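# Place pallet rings flat on their size-matched holders

## Task

Take every ring off the pallet and set it down lying flat on the pads of the holder whose size fits it; gripping a ring from inside its hole is allowed. A ring counts as placed only if it stays there after the gripper lets go.

## Robot and tools

Robot: one arm with six joints (waist, shoulder, elbow, forearm roll, wrist pitch, wrist roll) ending in a two-finger parallel gripper. The fingers point along the gripper's +z axis and close along its y axis. The reported end_effector_position is the spot between the pads when they are shut. Closed fingertips stick out about 33 mm past it, fully open ones about 9 mm. Closing pushes the tips roughly 24 mm further out, so keep that much clearance above any surface. One idea for rings: insert the closed fingers into the bore and open them against the inner wall.

Frame: the scene frame has its origin on the table surface below the arm base, +z up, and +y to the left when facing along +x. Positions are in metres, orientations are unit quaternions written w first (qw, qx, qy, qz). The base may be slightly tilted, and the reported hand position gets less accurate at long reach.

A row is a list of exactly 10 numbers, always in this order: x, y, z, qw, qx, qy, qz, position, force_limit, speed. The first seven are an absolute target pose for the gripper in the scene frame, not an offset. A target more than 0.6 m from the last reported position along any gripper axis is refused outright. Repeat the desired quaternion in every row; do not just copy back a drifted reading. The last three lie in [-1, 1]. position: +1 fully open (140 mm), about -0.8 pads touching, -1 closes until blocked. force_limit: squeeze strength, roughly 14 N at -1, 60 N at 0, 107 N at +1 for parts up to 40 mm wide. speed: finger gap rate, about 30, 140 and 250 mm/s at -1, 0, +1.

Tools:
execute_actions with argument actions, a list holding zero or one item. An empty list just reports the state. An item with rows (1 to 15 rows) and optional steps (1 to 15, default 15) plays one row per control step of 1/30 s, repeating the final row if steps outnumber rows. An item with only steps (up to 300) is a pause measured from the previous result. Optional pictures (true/false) toggles camera images.
move with target (one 10-number row as above) and optional speed in m/s, 0.002 to 0.5, default 0.25; rotation is capped at twice that in rad/s. It drives the gripper straight toward the target pose over 0.5 to 10 s (cut off at 10 s). Finger values are applied at the start. It does not avoid obstacles, may overshoot the speed, and lags the path. Its result adds a move: line with the outcome (done, off_target, moving, held, fault) and any limits (paced = pose clipped; held = some steps blocked, after which the arm may surge) plus the distance from target.
wait with seconds from 0 to 10: lets the simulation run, nothing new sent.
zoom_image with camera (cam_head_left, cam_head_right, cam_high, cam_low, cam_wrist) and region [x0, y0, x1, y1] in pixels, origin top-left, at most 504 by 504.
finished_scene with scene: the number of the current scene; ends it irreversibly and reports success. Ending a reply without a tool call stops everything.

Motion details: every control step the commanded pose is clamped to within 70 mm and 16 degrees of the measured one, then solved by damped inverse kinematics with position prioritised over orientation. After an action ends the arm only continues to the last clamped pose, so far targets need follow-up commands; the "Hand target" line shows where the controller is heading. Joint speed caps are 2.09 rad/s (waist, shoulder), 3.14 (elbow), 3.93 (wrist joints). Elbow range is -2.792 to 2.792 rad; the others span about ±6.283. The simulation keeps running while replies are being written.

Results: the state line gives gripper position, quaternion and linear/angular velocities. object_status: 0 fingers moving, 1 blocked while opening, 2 blocked while closing (a grip), 3 reached the commanded position or pads met. position_measured is in counts, 3 fully open to 230 pads together, not linear. Blocked fingers hold until the position value changes by at least 0.01; to squeeze harder, raise force_limit and switch position between -1 and -0.98. HELD marks steps that the clearance check (which treats the base mount as part of the arm) altered or blocked; "pose unreachable" says the same.

Avoid: any joint torque at its load limit (waist and shoulder 295, elbow 139, wrist joints 39.1 N m, load included) or 144 N external force causes a 10 s stop that abandons the rest of the call. The arm is stiff, so aiming even slightly below a contact can fault; approach surfaces slowly. Faster contacts hit harder. Holding loads heats motors; a MOTOR HOT warning precedes a brake stop (OVER-TEMPERATURE FAULT). Occasional external tugs may pull a held ring or nudge loose items. Never drop, slam or push anything off the table. Cameras: heads 896x504, cam_high and cam_low 896x504, cam_wrist 504x504 fisheye.

Each tool is called after "Request:" by a JSON object that holds its "name" and its "arguments", one argument or row to a line.

## Session

Request:
{"name": "execute_actions", "arguments": {
  "actions": []
}}

Scene clock: 0.00 s of 9600.00 s.
end_effector_position=(+0.6659, -0.3554, +0.1853) position_measured=3 object_status=3 end_effector_quat_wxyz=(-0.208, +0.613, +0.762, +0.012) end_effector_velocity=(+0.001, -0.000, -0.001) end_effector_angular_velocity=(-0.002, -0.001, +0.001)
Joint positions: [-0.604  0.616  1.303  0.072  1.631 -0.796]
Joint velocities: [ 0.001  0.     0.    -0.001 -0.002  0.   ]
Hand target: +0.666, -0.355, +0.185; -0.208, +0.613, +0.762, +0.012

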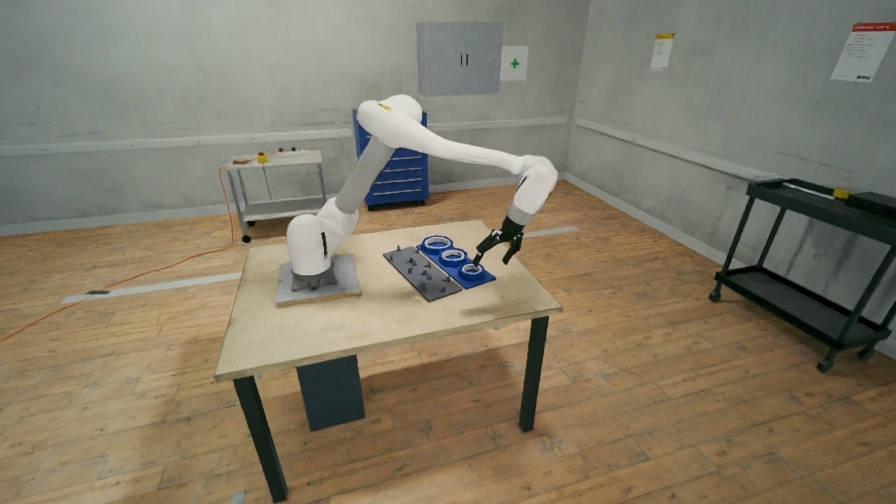

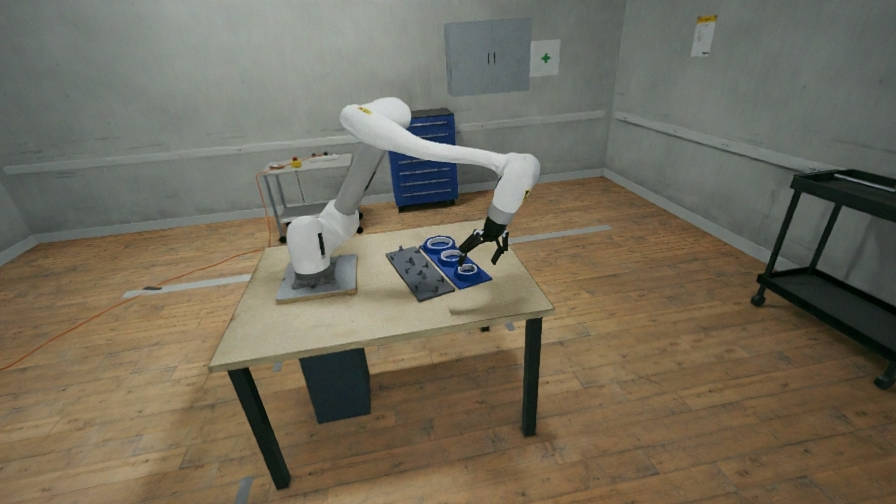

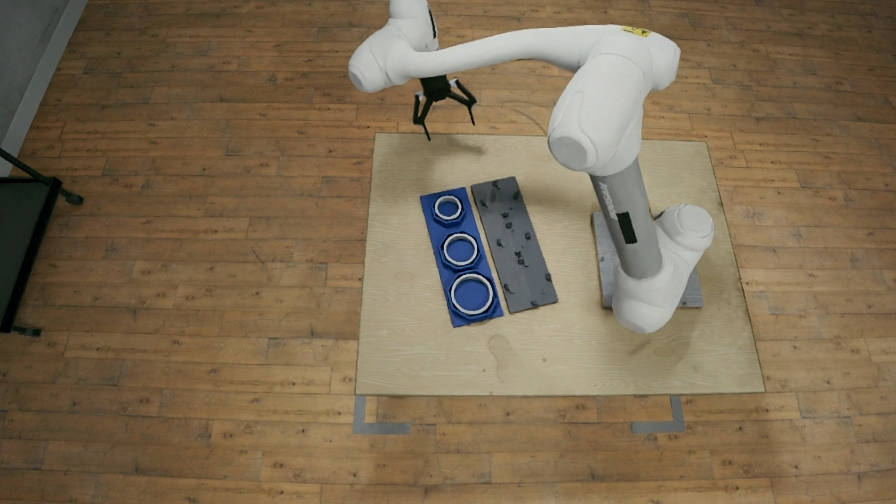

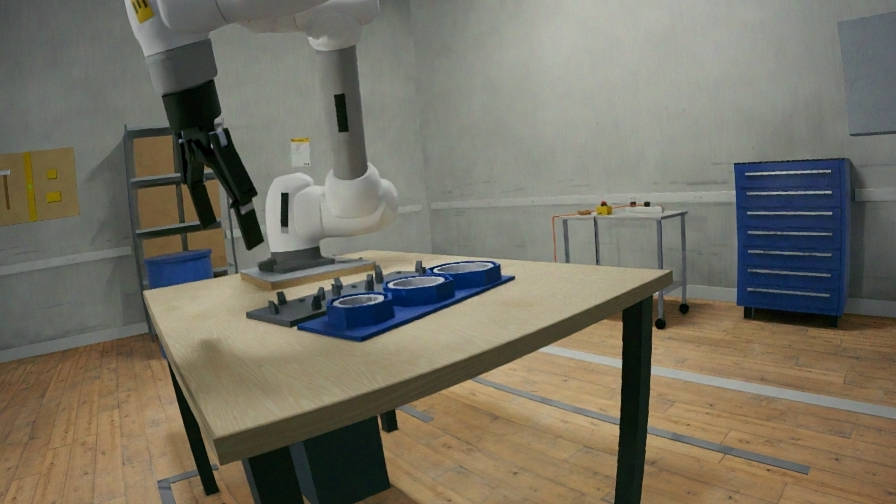

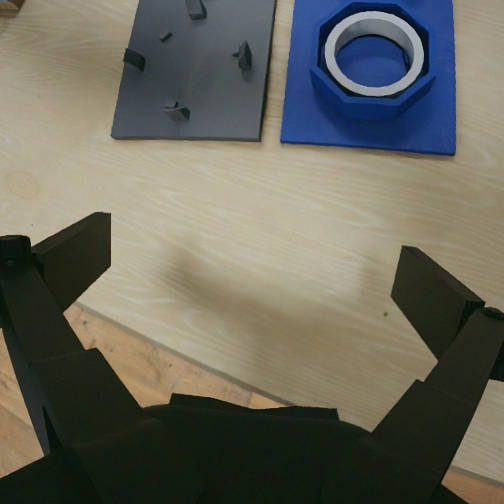

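Request:
{"name": "zoom_image", "arguments": {
  "camera": "cam_high",
  "region": [400, 160, 580, 340]
}}

Request:
{"name": "zoom_image", "arguments": {
  "camera": "cam_low",
  "region": [230, 240, 530, 350]
}}

Region (400, 160, 580, 340) of cam_high's 896x504 image, scaled by 2.800, with more detail than that image has.

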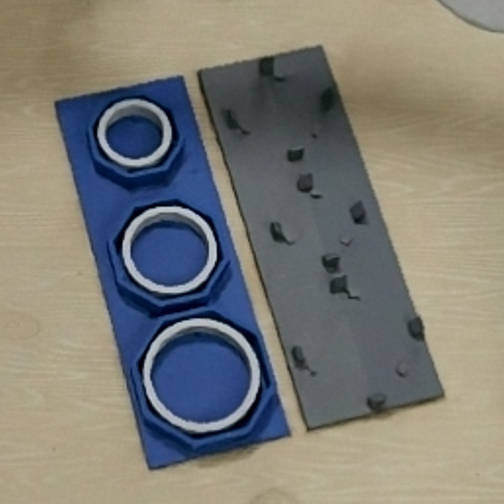

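Region (230, 240, 530, 350) of cam_low's 896x504 image, scaled by 1.680, with more detail than that image has; it fills the top 185 rows of this view, and the rest is white.

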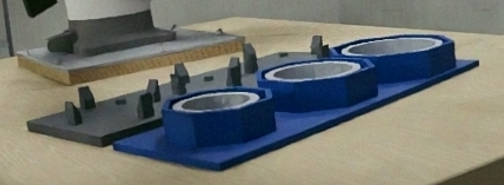

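Request:
{"name": "move", "arguments": {
  "target": [0.58,-0.08,0.35,0,0.618,0.786,0,-0.5,0,0]
}}

Scene clock: 17.83 s of 9600.00 s.
end_effector_position=(+0.5802, -0.0801, +0.3501) position_measured=192 object_status=3 end_effector_quat_wxyz=(+0.000, +0.618, +0.786, +0.000) end_effector_velocity=(-0.001, +0.002, +0.001) end_effector_angular_velocity=(-0.002, -0.002, +0.001)
Joint positions: [-0.234  0.052  1.719  0.003  1.364 -0.438]
Joint velocities: [ 0.004 -0.003  0.    -0.002  0.     0.003]
Hand target: +0.580, -0.080, +0.350; +0.000, +0.618, +0.786, +0.000
Off the commanded pose: 0.000 m, 0 deg.
After step 90, 13.00 s passed at rest.
move: done
camera_calibration (this result's frames):
cam_wrist: T_world_to_cam=[[0.940982, 0.338276, -0.0110342, -0.517096], [0.324483, -0.892382, 0.313633, -0.372398], [0.0962479, -0.298703, -0.94948, 0.437024], [0, 0, 0, 1]] pos_world=[0.565352, -0.0268598, 0.526036]

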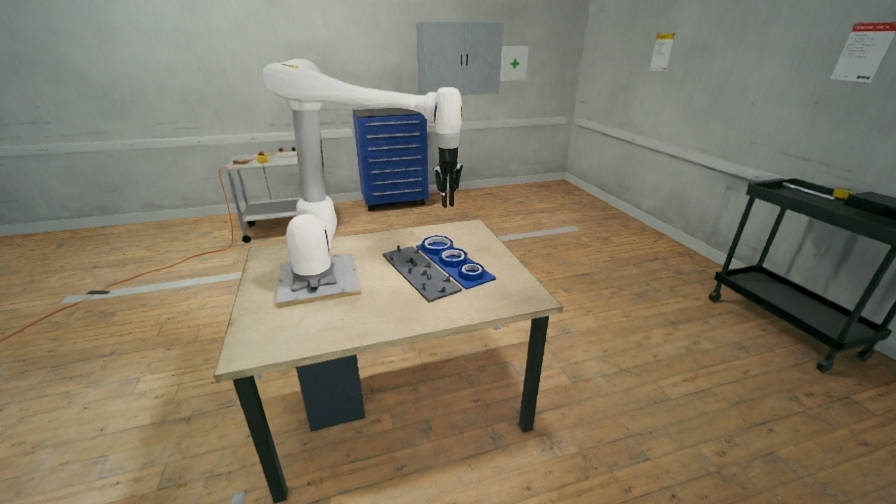

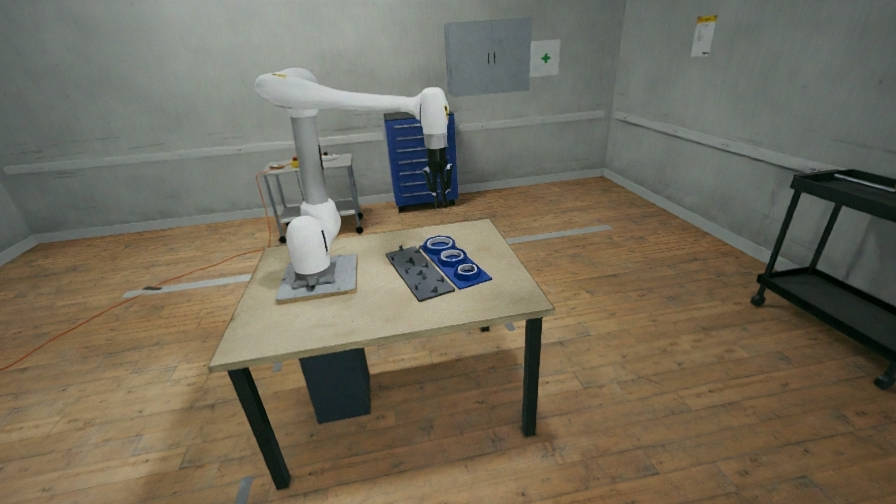

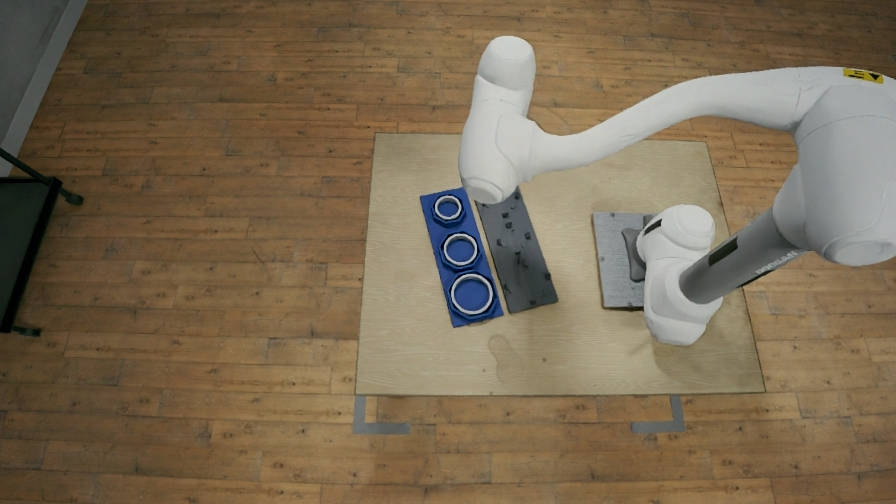

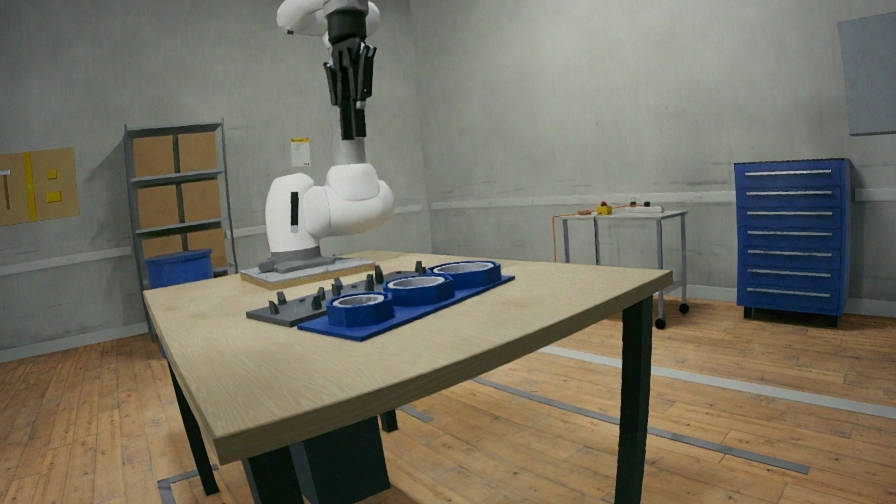

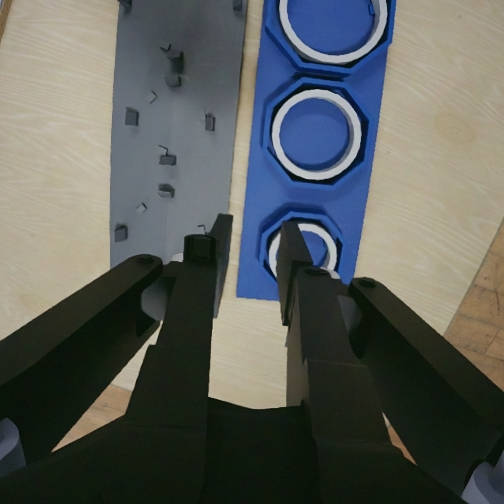

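Request:
{"name": "move", "arguments": {
  "target": [0.64,-0.013,0.09,0,0.618,0.786,0,-0.2,0,0]
}}

Request:
{"name": "zoom_image", "arguments": {
  "camera": "cam_low",
  "region": [300, 180, 530, 350]
}}

Scene clock: 28.07 s of 9600.00 s.
end_effector_position=(+0.6398, -0.0129, +0.0901) position_measured=154 object_status=3 end_effector_quat_wxyz=(+0.000, +0.618, +0.786, +0.000) end_effector_velocity=(+0.002, -0.001, +0.000) end_effector_angular_velocity=(-0.001, -0.004, -0.000)
Joint positions: [-0.11   0.317  1.91   0.003  0.908 -0.315]
Joint velocities: [-0.001  0.001 -0.001 -0.001 -0.003  0.   ]
Hand target: +0.640, -0.013, +0.090; +0.000, +0.618, +0.786, +0.000
Off the commanded pose: 0.000 m, 0 deg.
After step 90, 5.60 s passed at rest.
move: done
camera_calibration (this result's frames):
cam_wrist: T_world_to_cam=[[0.940877, 0.338567, -0.011083, -0.598685], [0.324773, -0.892274, 0.31364, -0.25041], [0.0962992, -0.298696, -0.949477, 0.2044], [0, 0, 0, 1]] pos_world=[0.624932, 0.0403145, 0.265977]

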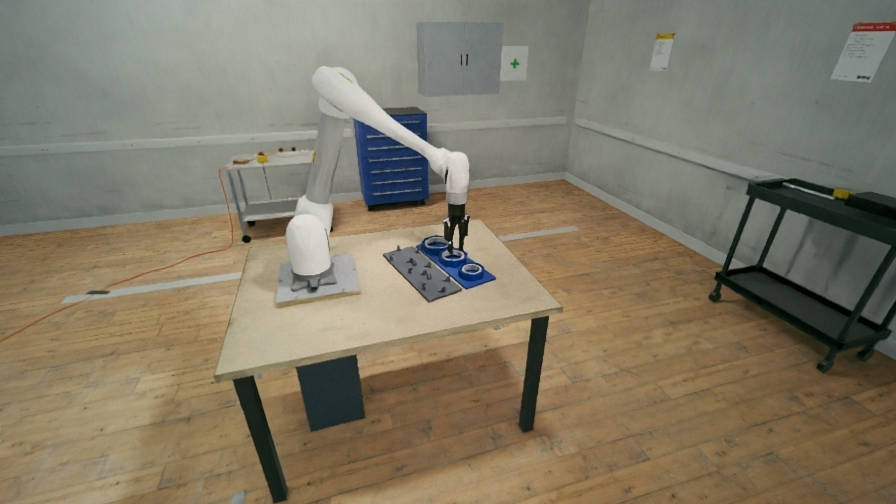

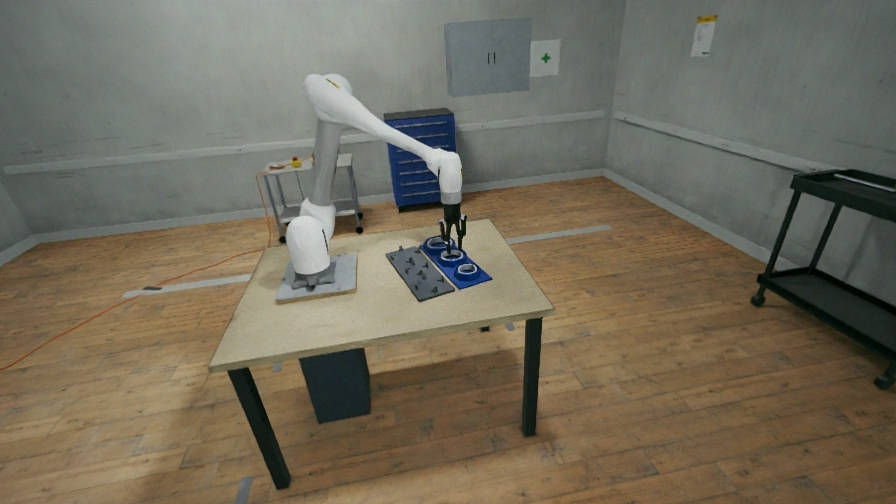

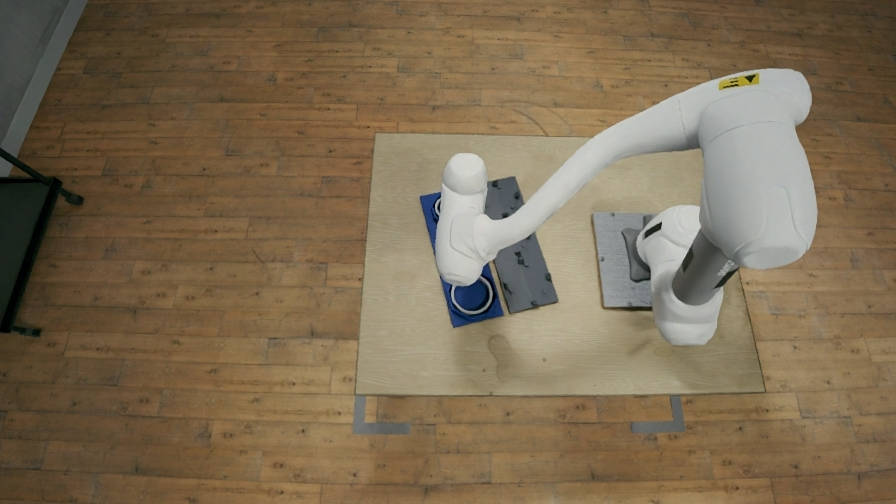

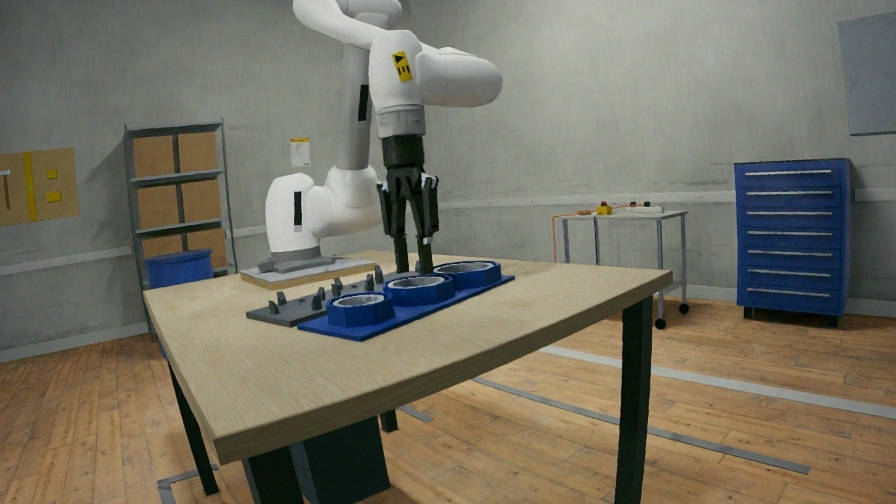

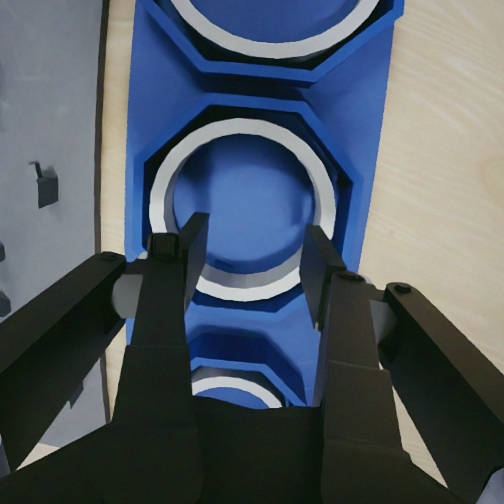

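Region (300, 180, 530, 350) of cam_low's 896x504 image, scaled by 2.191, with more detail than that image has; it fills the top 373 rows of this view, and the rest is white.

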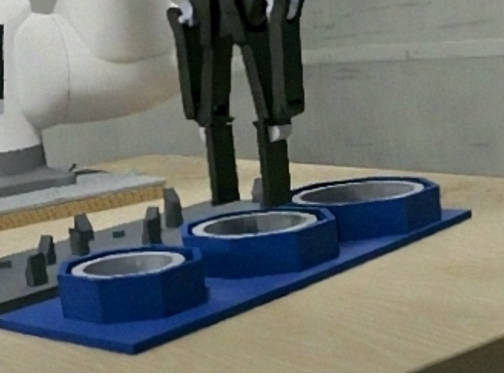

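Request:
{"name": "move", "arguments": {
  "target": [0.631,-0.011,0.06,0,0.618,0.786,0,-0.3,0,0],
  "speed": 0.05
}}

Request:
{"name": "zoom_image", "arguments": {
  "camera": "cam_low",
  "region": [300, 180, 530, 350]
}}

Scene clock: 36.67 s of 9600.00 s.
end_effector_position=(+0.6310, -0.0110, +0.0601) position_measured=167 object_status=3 end_effector_quat_wxyz=(+0.000, +0.618, +0.786, +0.000) end_effector_velocity=(+0.001, -0.001, -0.001) end_effector_angular_velocity=(-0.001, -0.003, -0.000)
Joint positions: [-0.108  0.338  1.948  0.002  0.849 -0.313]
Joint velocities: [-0.001  0.     0.001 -0.002 -0.005  0.001]
Hand target: +0.631, -0.011, +0.060; -0.000, +0.618, +0.786, +0.000
Off the commanded pose: 0.000 m, 0 deg.
After step 90, 4.63 s passed at rest.
move: done
camera_calibration (this result's frames):
cam_wrist: T_world_to_cam=[[0.940946, 0.33837, -0.0111978, -0.591432], [0.324616, -0.892316, 0.313682, -0.236336], [0.0961486, -0.298793, -0.949462, 0.177457], [0, 0, 0, 1]] pos_world=[0.616162, 0.0422598, 0.236]

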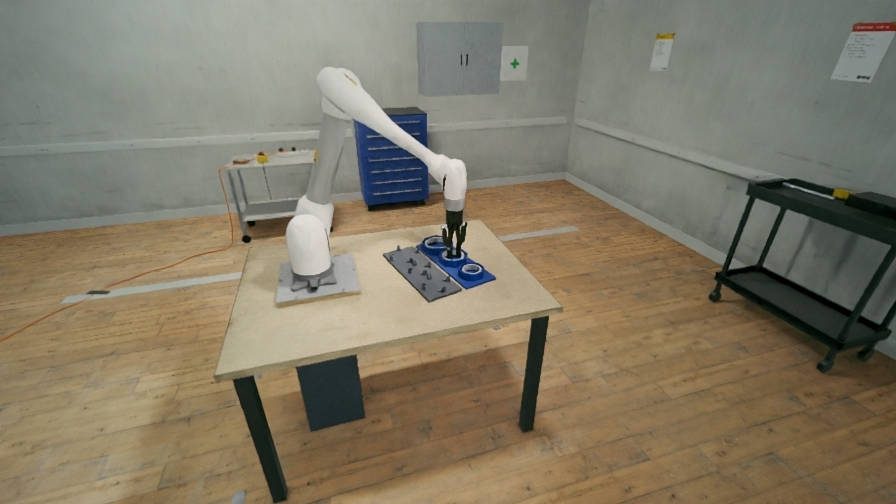

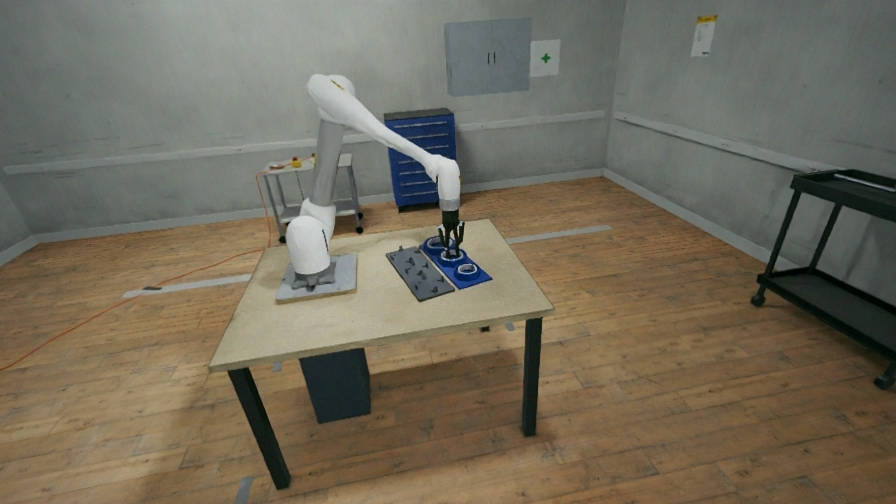

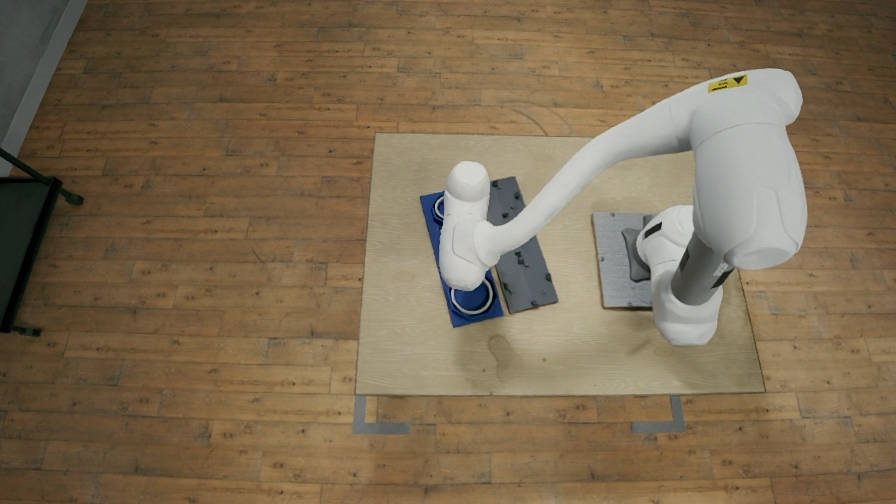

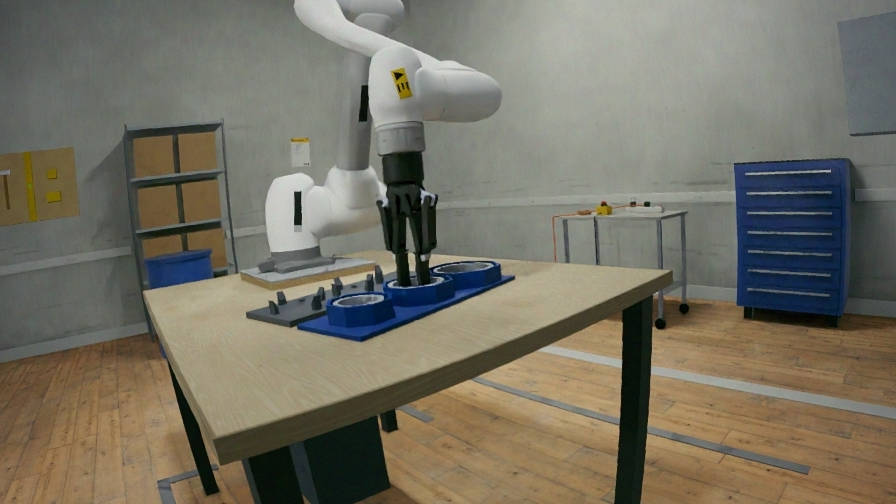

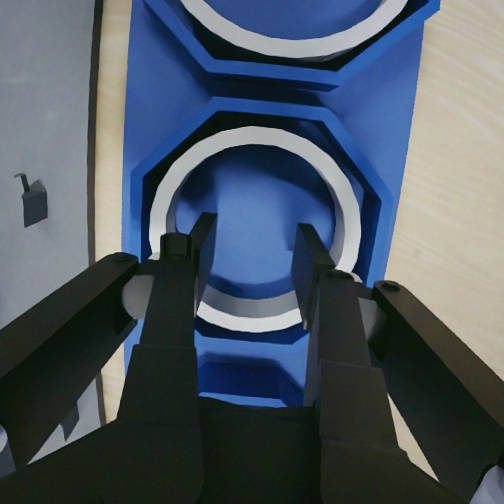

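Region (300, 180, 530, 350) of cam_low's 896x504 image, scaled by 2.191, with more detail than that image has; it fills the top 373 rows of this view, and the rest is white.

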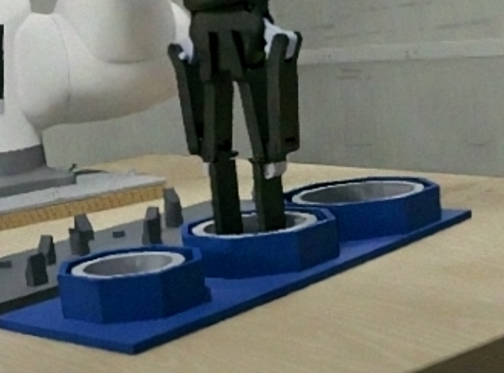

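Request:
{"name": "move", "arguments": {
  "target": [0.6295,-0.005,0.051,0,0.618,0.786,0,-0.3,0,0],
  "speed": 0.02
}}

Request:
{"name": "move", "arguments": {
  "target": [0.6295,-0.005,0.051,0,0.618,0.786,0,1,-0.3,-0.6]
}}

Request:
{"name": "move", "arguments": {
  "target": [0.6295,-0.005,0.11,0,0.618,0.786,0,1,-0.3,-0.6],
  "speed": 0.06
}}

Request:
{"name": "zoom_image", "arguments": {
  "camera": "cam_low",
  "region": [300, 180, 530, 350]
}}

Scene clock: 46.27 s of 9600.00 s.
end_effector_position=(+0.6295, -0.0050, +0.0511) position_measured=167 object_status=3 end_effector_quat_wxyz=(+0.000, +0.618, +0.786, +0.000) end_effector_velocity=(-0.001, +0.001, -0.001) end_effector_angular_velocity=(+0.000, +0.000, +0.000)
Joint positions: [-0.099  0.346  1.957  0.002  0.831 -0.304]
Joint velocities: [ 0.001  0.     0.002  0.    -0.001  0.001]
Hand target: +0.629, -0.005, +0.051; -0.000, +0.618, +0.786, +0.000
Off the commanded pose: 0.000 m, 0 deg.
After step 90, 5.80 s passed at rest.
move: done
camera_calibration (this result's frames):
cam_wrist: T_world_to_cam=[[0.940953, 0.338352, -0.0112058, -0.592138], [0.3246, -0.89232, 0.313688, -0.227697], [0.0961377, -0.298803, -0.94946, 0.170819], [0, 0, 0, 1]] pos_world=[0.614662, 0.0482134, 0.226976]

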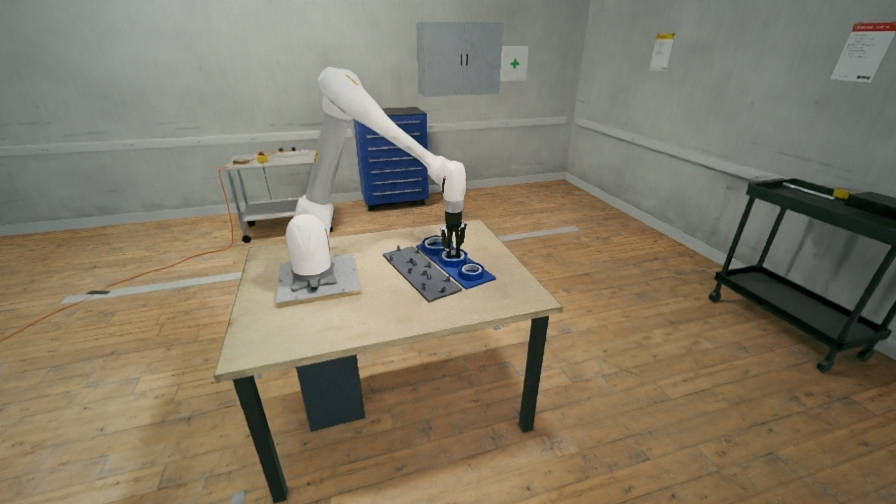

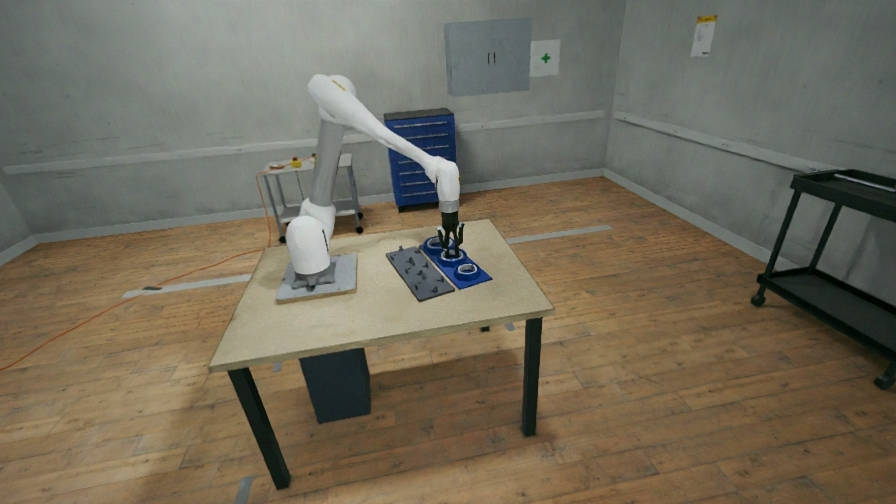

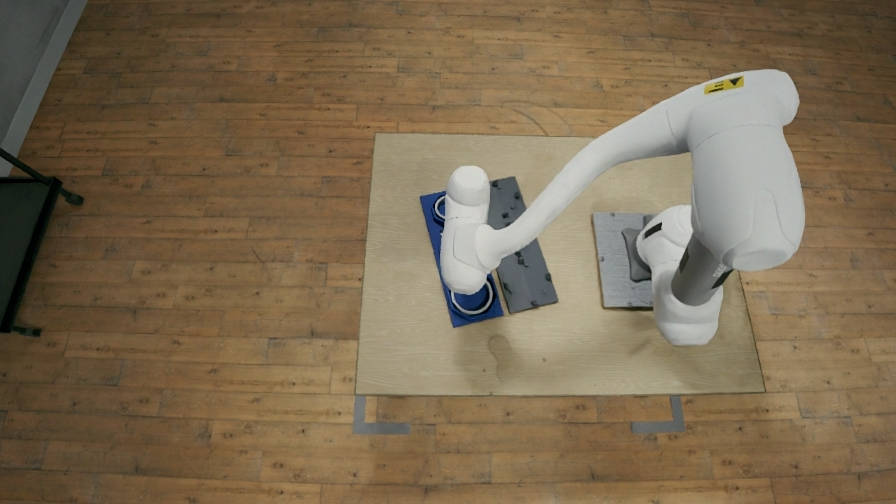

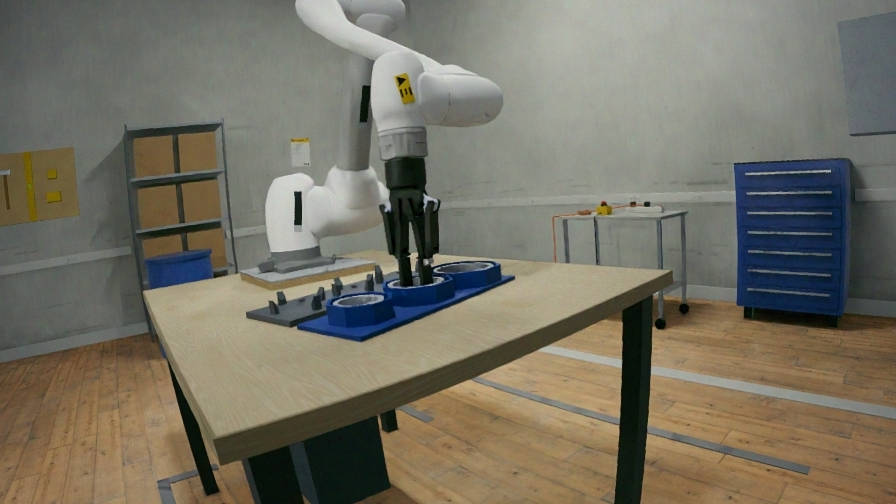

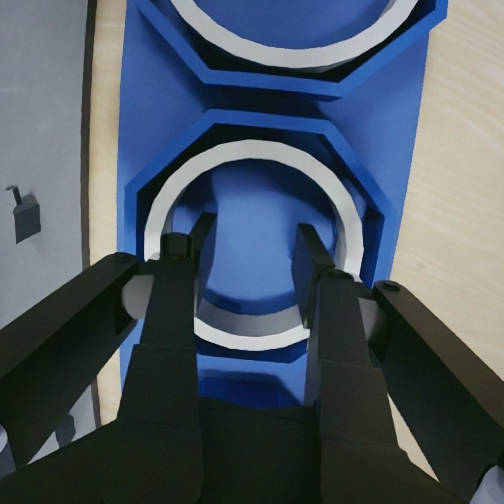

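Scene clock: 46.97 s of 9600.00 s.
end_effector_position=(+0.6295, -0.0050, +0.0510) position_measured=118 object_status=1 end_effector_quat_wxyz=(-0.000, +0.618, +0.786, -0.000) end_effector_velocity=(+0.001, -0.001, +0.000) end_effector_angular_velocity=(-0.000, -0.001, -0.001)
Joint positions: [-0.099  0.347  1.957  0.002  0.831 -0.304]
Joint velocities: [-0.001  0.    -0.001 -0.     0.     0.001]
Hand target: +0.629, -0.005, +0.051; +0.000, +0.618, +0.786, +0.000
Off the commanded pose: 0.000 m, 0 deg.
move: done
camera_calibration (this result's frames):
cam_wrist: T_world_to_cam=[[0.940952, 0.338353, -0.0112902, -0.592104], [0.324627, -0.892313, 0.313679, -0.227625], [0.0960597, -0.298821, -0.949462, 0.170781], [0, 0, 0, 1]] pos_world=[0.614629, 0.0482602, 0.226866]

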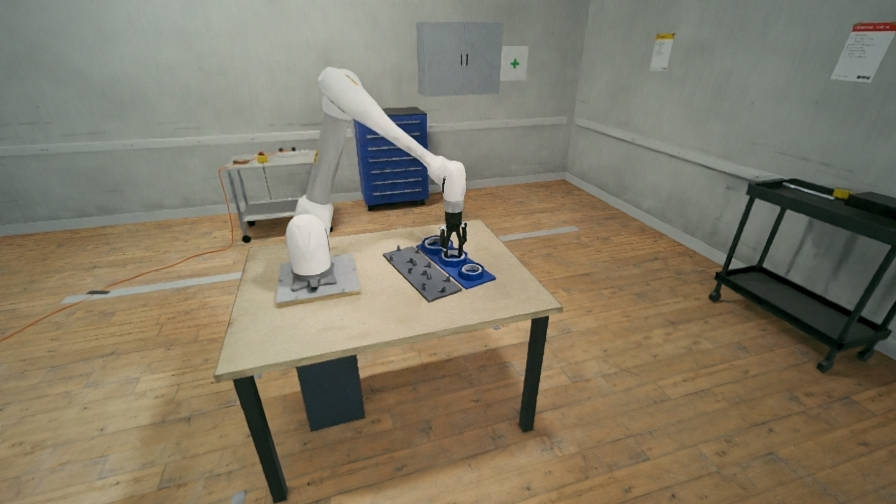

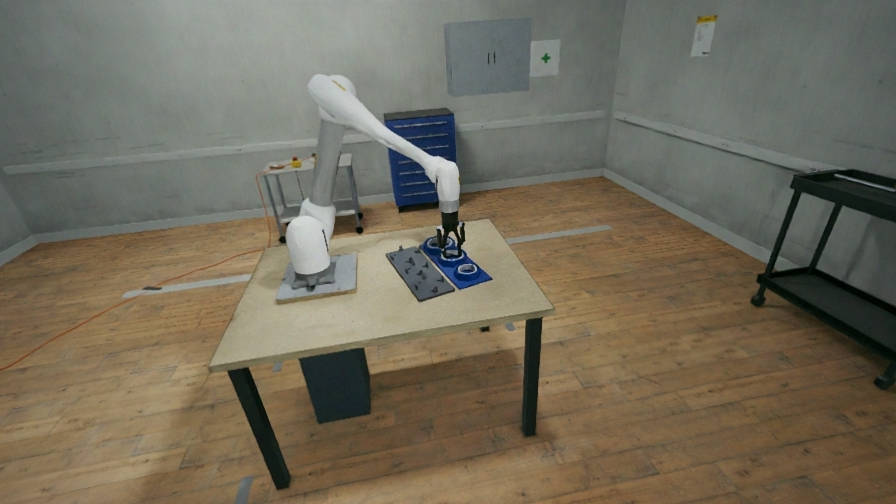

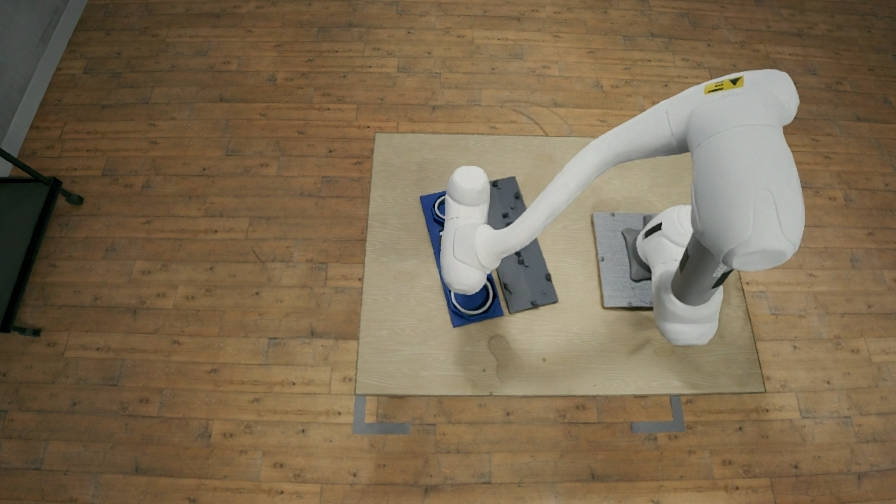

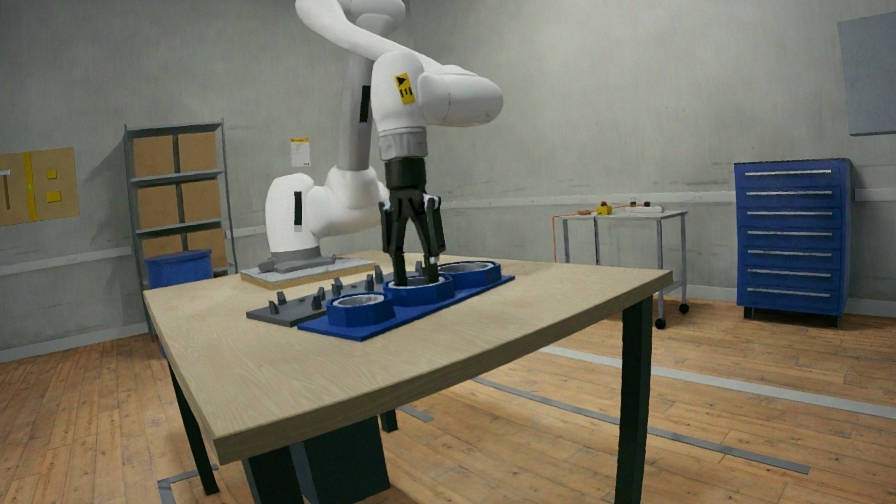

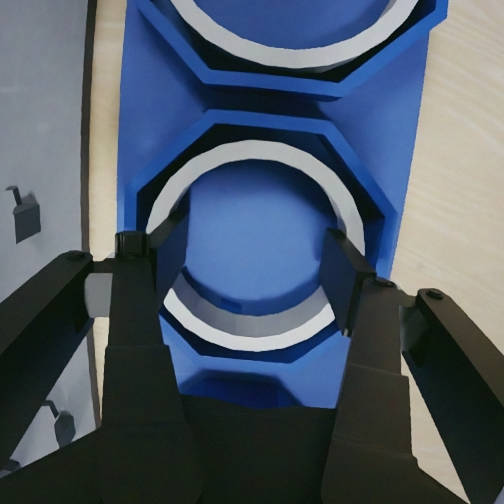

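Scene clock: 48.30 s of 9600.00 s.
end_effector_position=(+0.6295, -0.0050, +0.1099) position_measured=118 object_status=1 end_effector_quat_wxyz=(+0.000, +0.618, +0.786, -0.000) end_effector_velocity=(-0.001, +0.000, +0.001) end_effector_angular_velocity=(+0.000, +0.002, +0.000)
Joint positions: [-0.099  0.282  1.914  0.002  0.938 -0.303]
Joint velocities: [ 0.    -0.001 -0.     0.     0.003  0.   ]
Hand target: +0.630, -0.005, +0.110; +0.000, +0.618, +0.786, -0.000
Off the commanded pose: 0.000 m, 0 deg.
move: done
camera_calibration (this result's frames):
cam_wrist: T_world_to_cam=[[0.940971, 0.338301, -0.0112583, -0.591514], [0.324564, -0.892321, 0.313721, -0.246098], [0.096086, -0.298856, -0.949449, 0.226678], [0, 0, 0, 1]] pos_world=[0.614692, 0.0482557, 0.285765]

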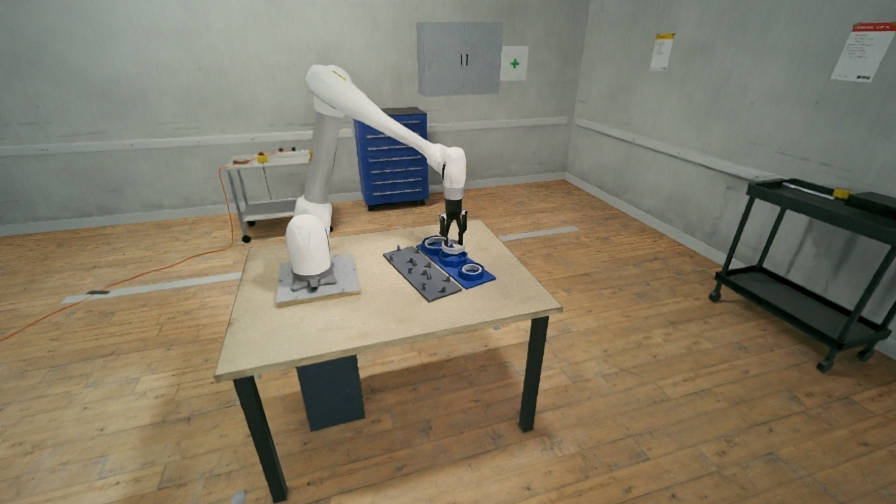

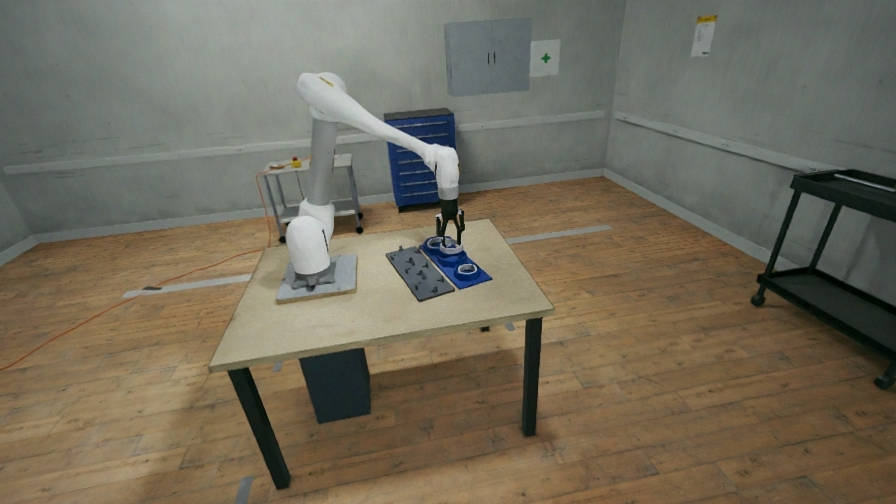

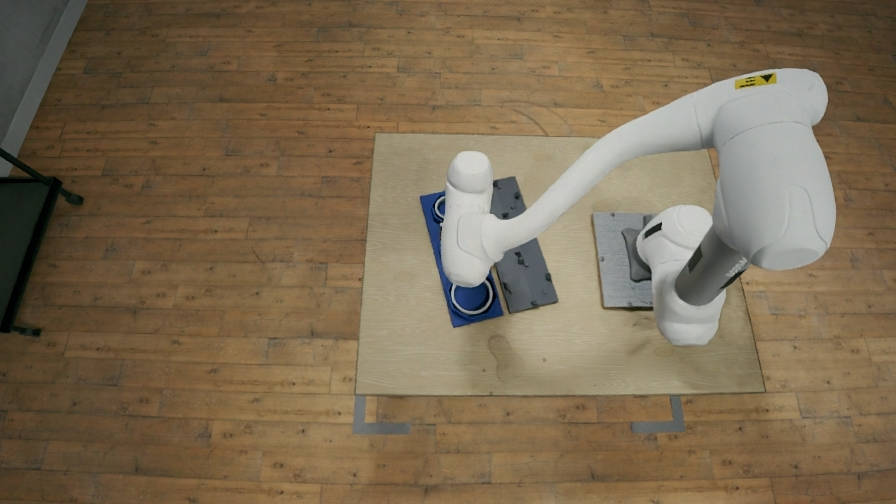

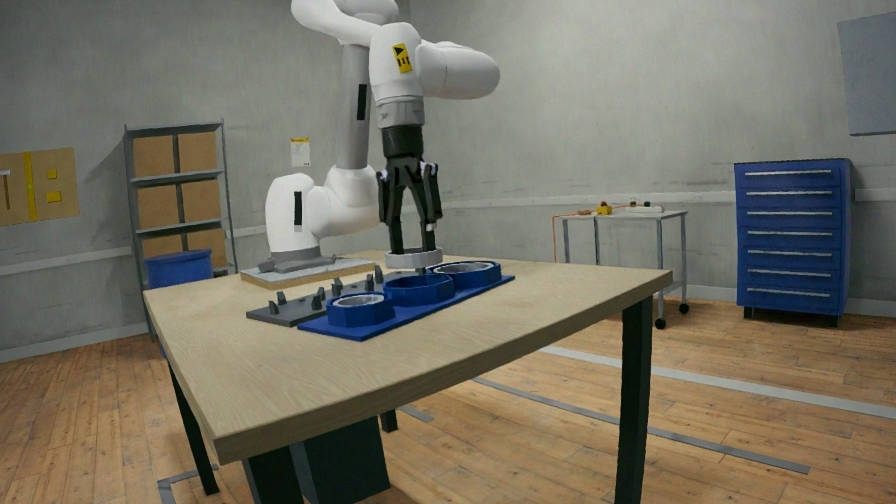

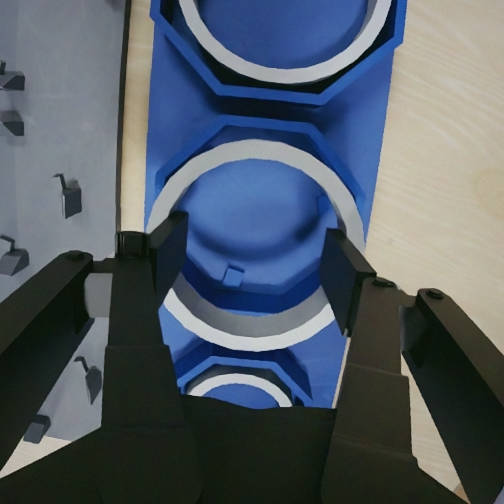

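Region (300, 180, 530, 350) of cam_low's 896x504 image, scaled by 2.191, with more detail than that image has; it fills the top 373 rows of this view, and the rest is white.

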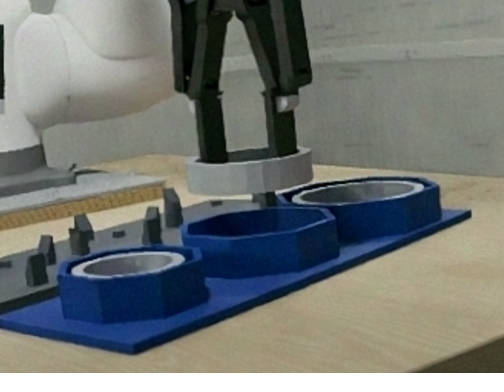

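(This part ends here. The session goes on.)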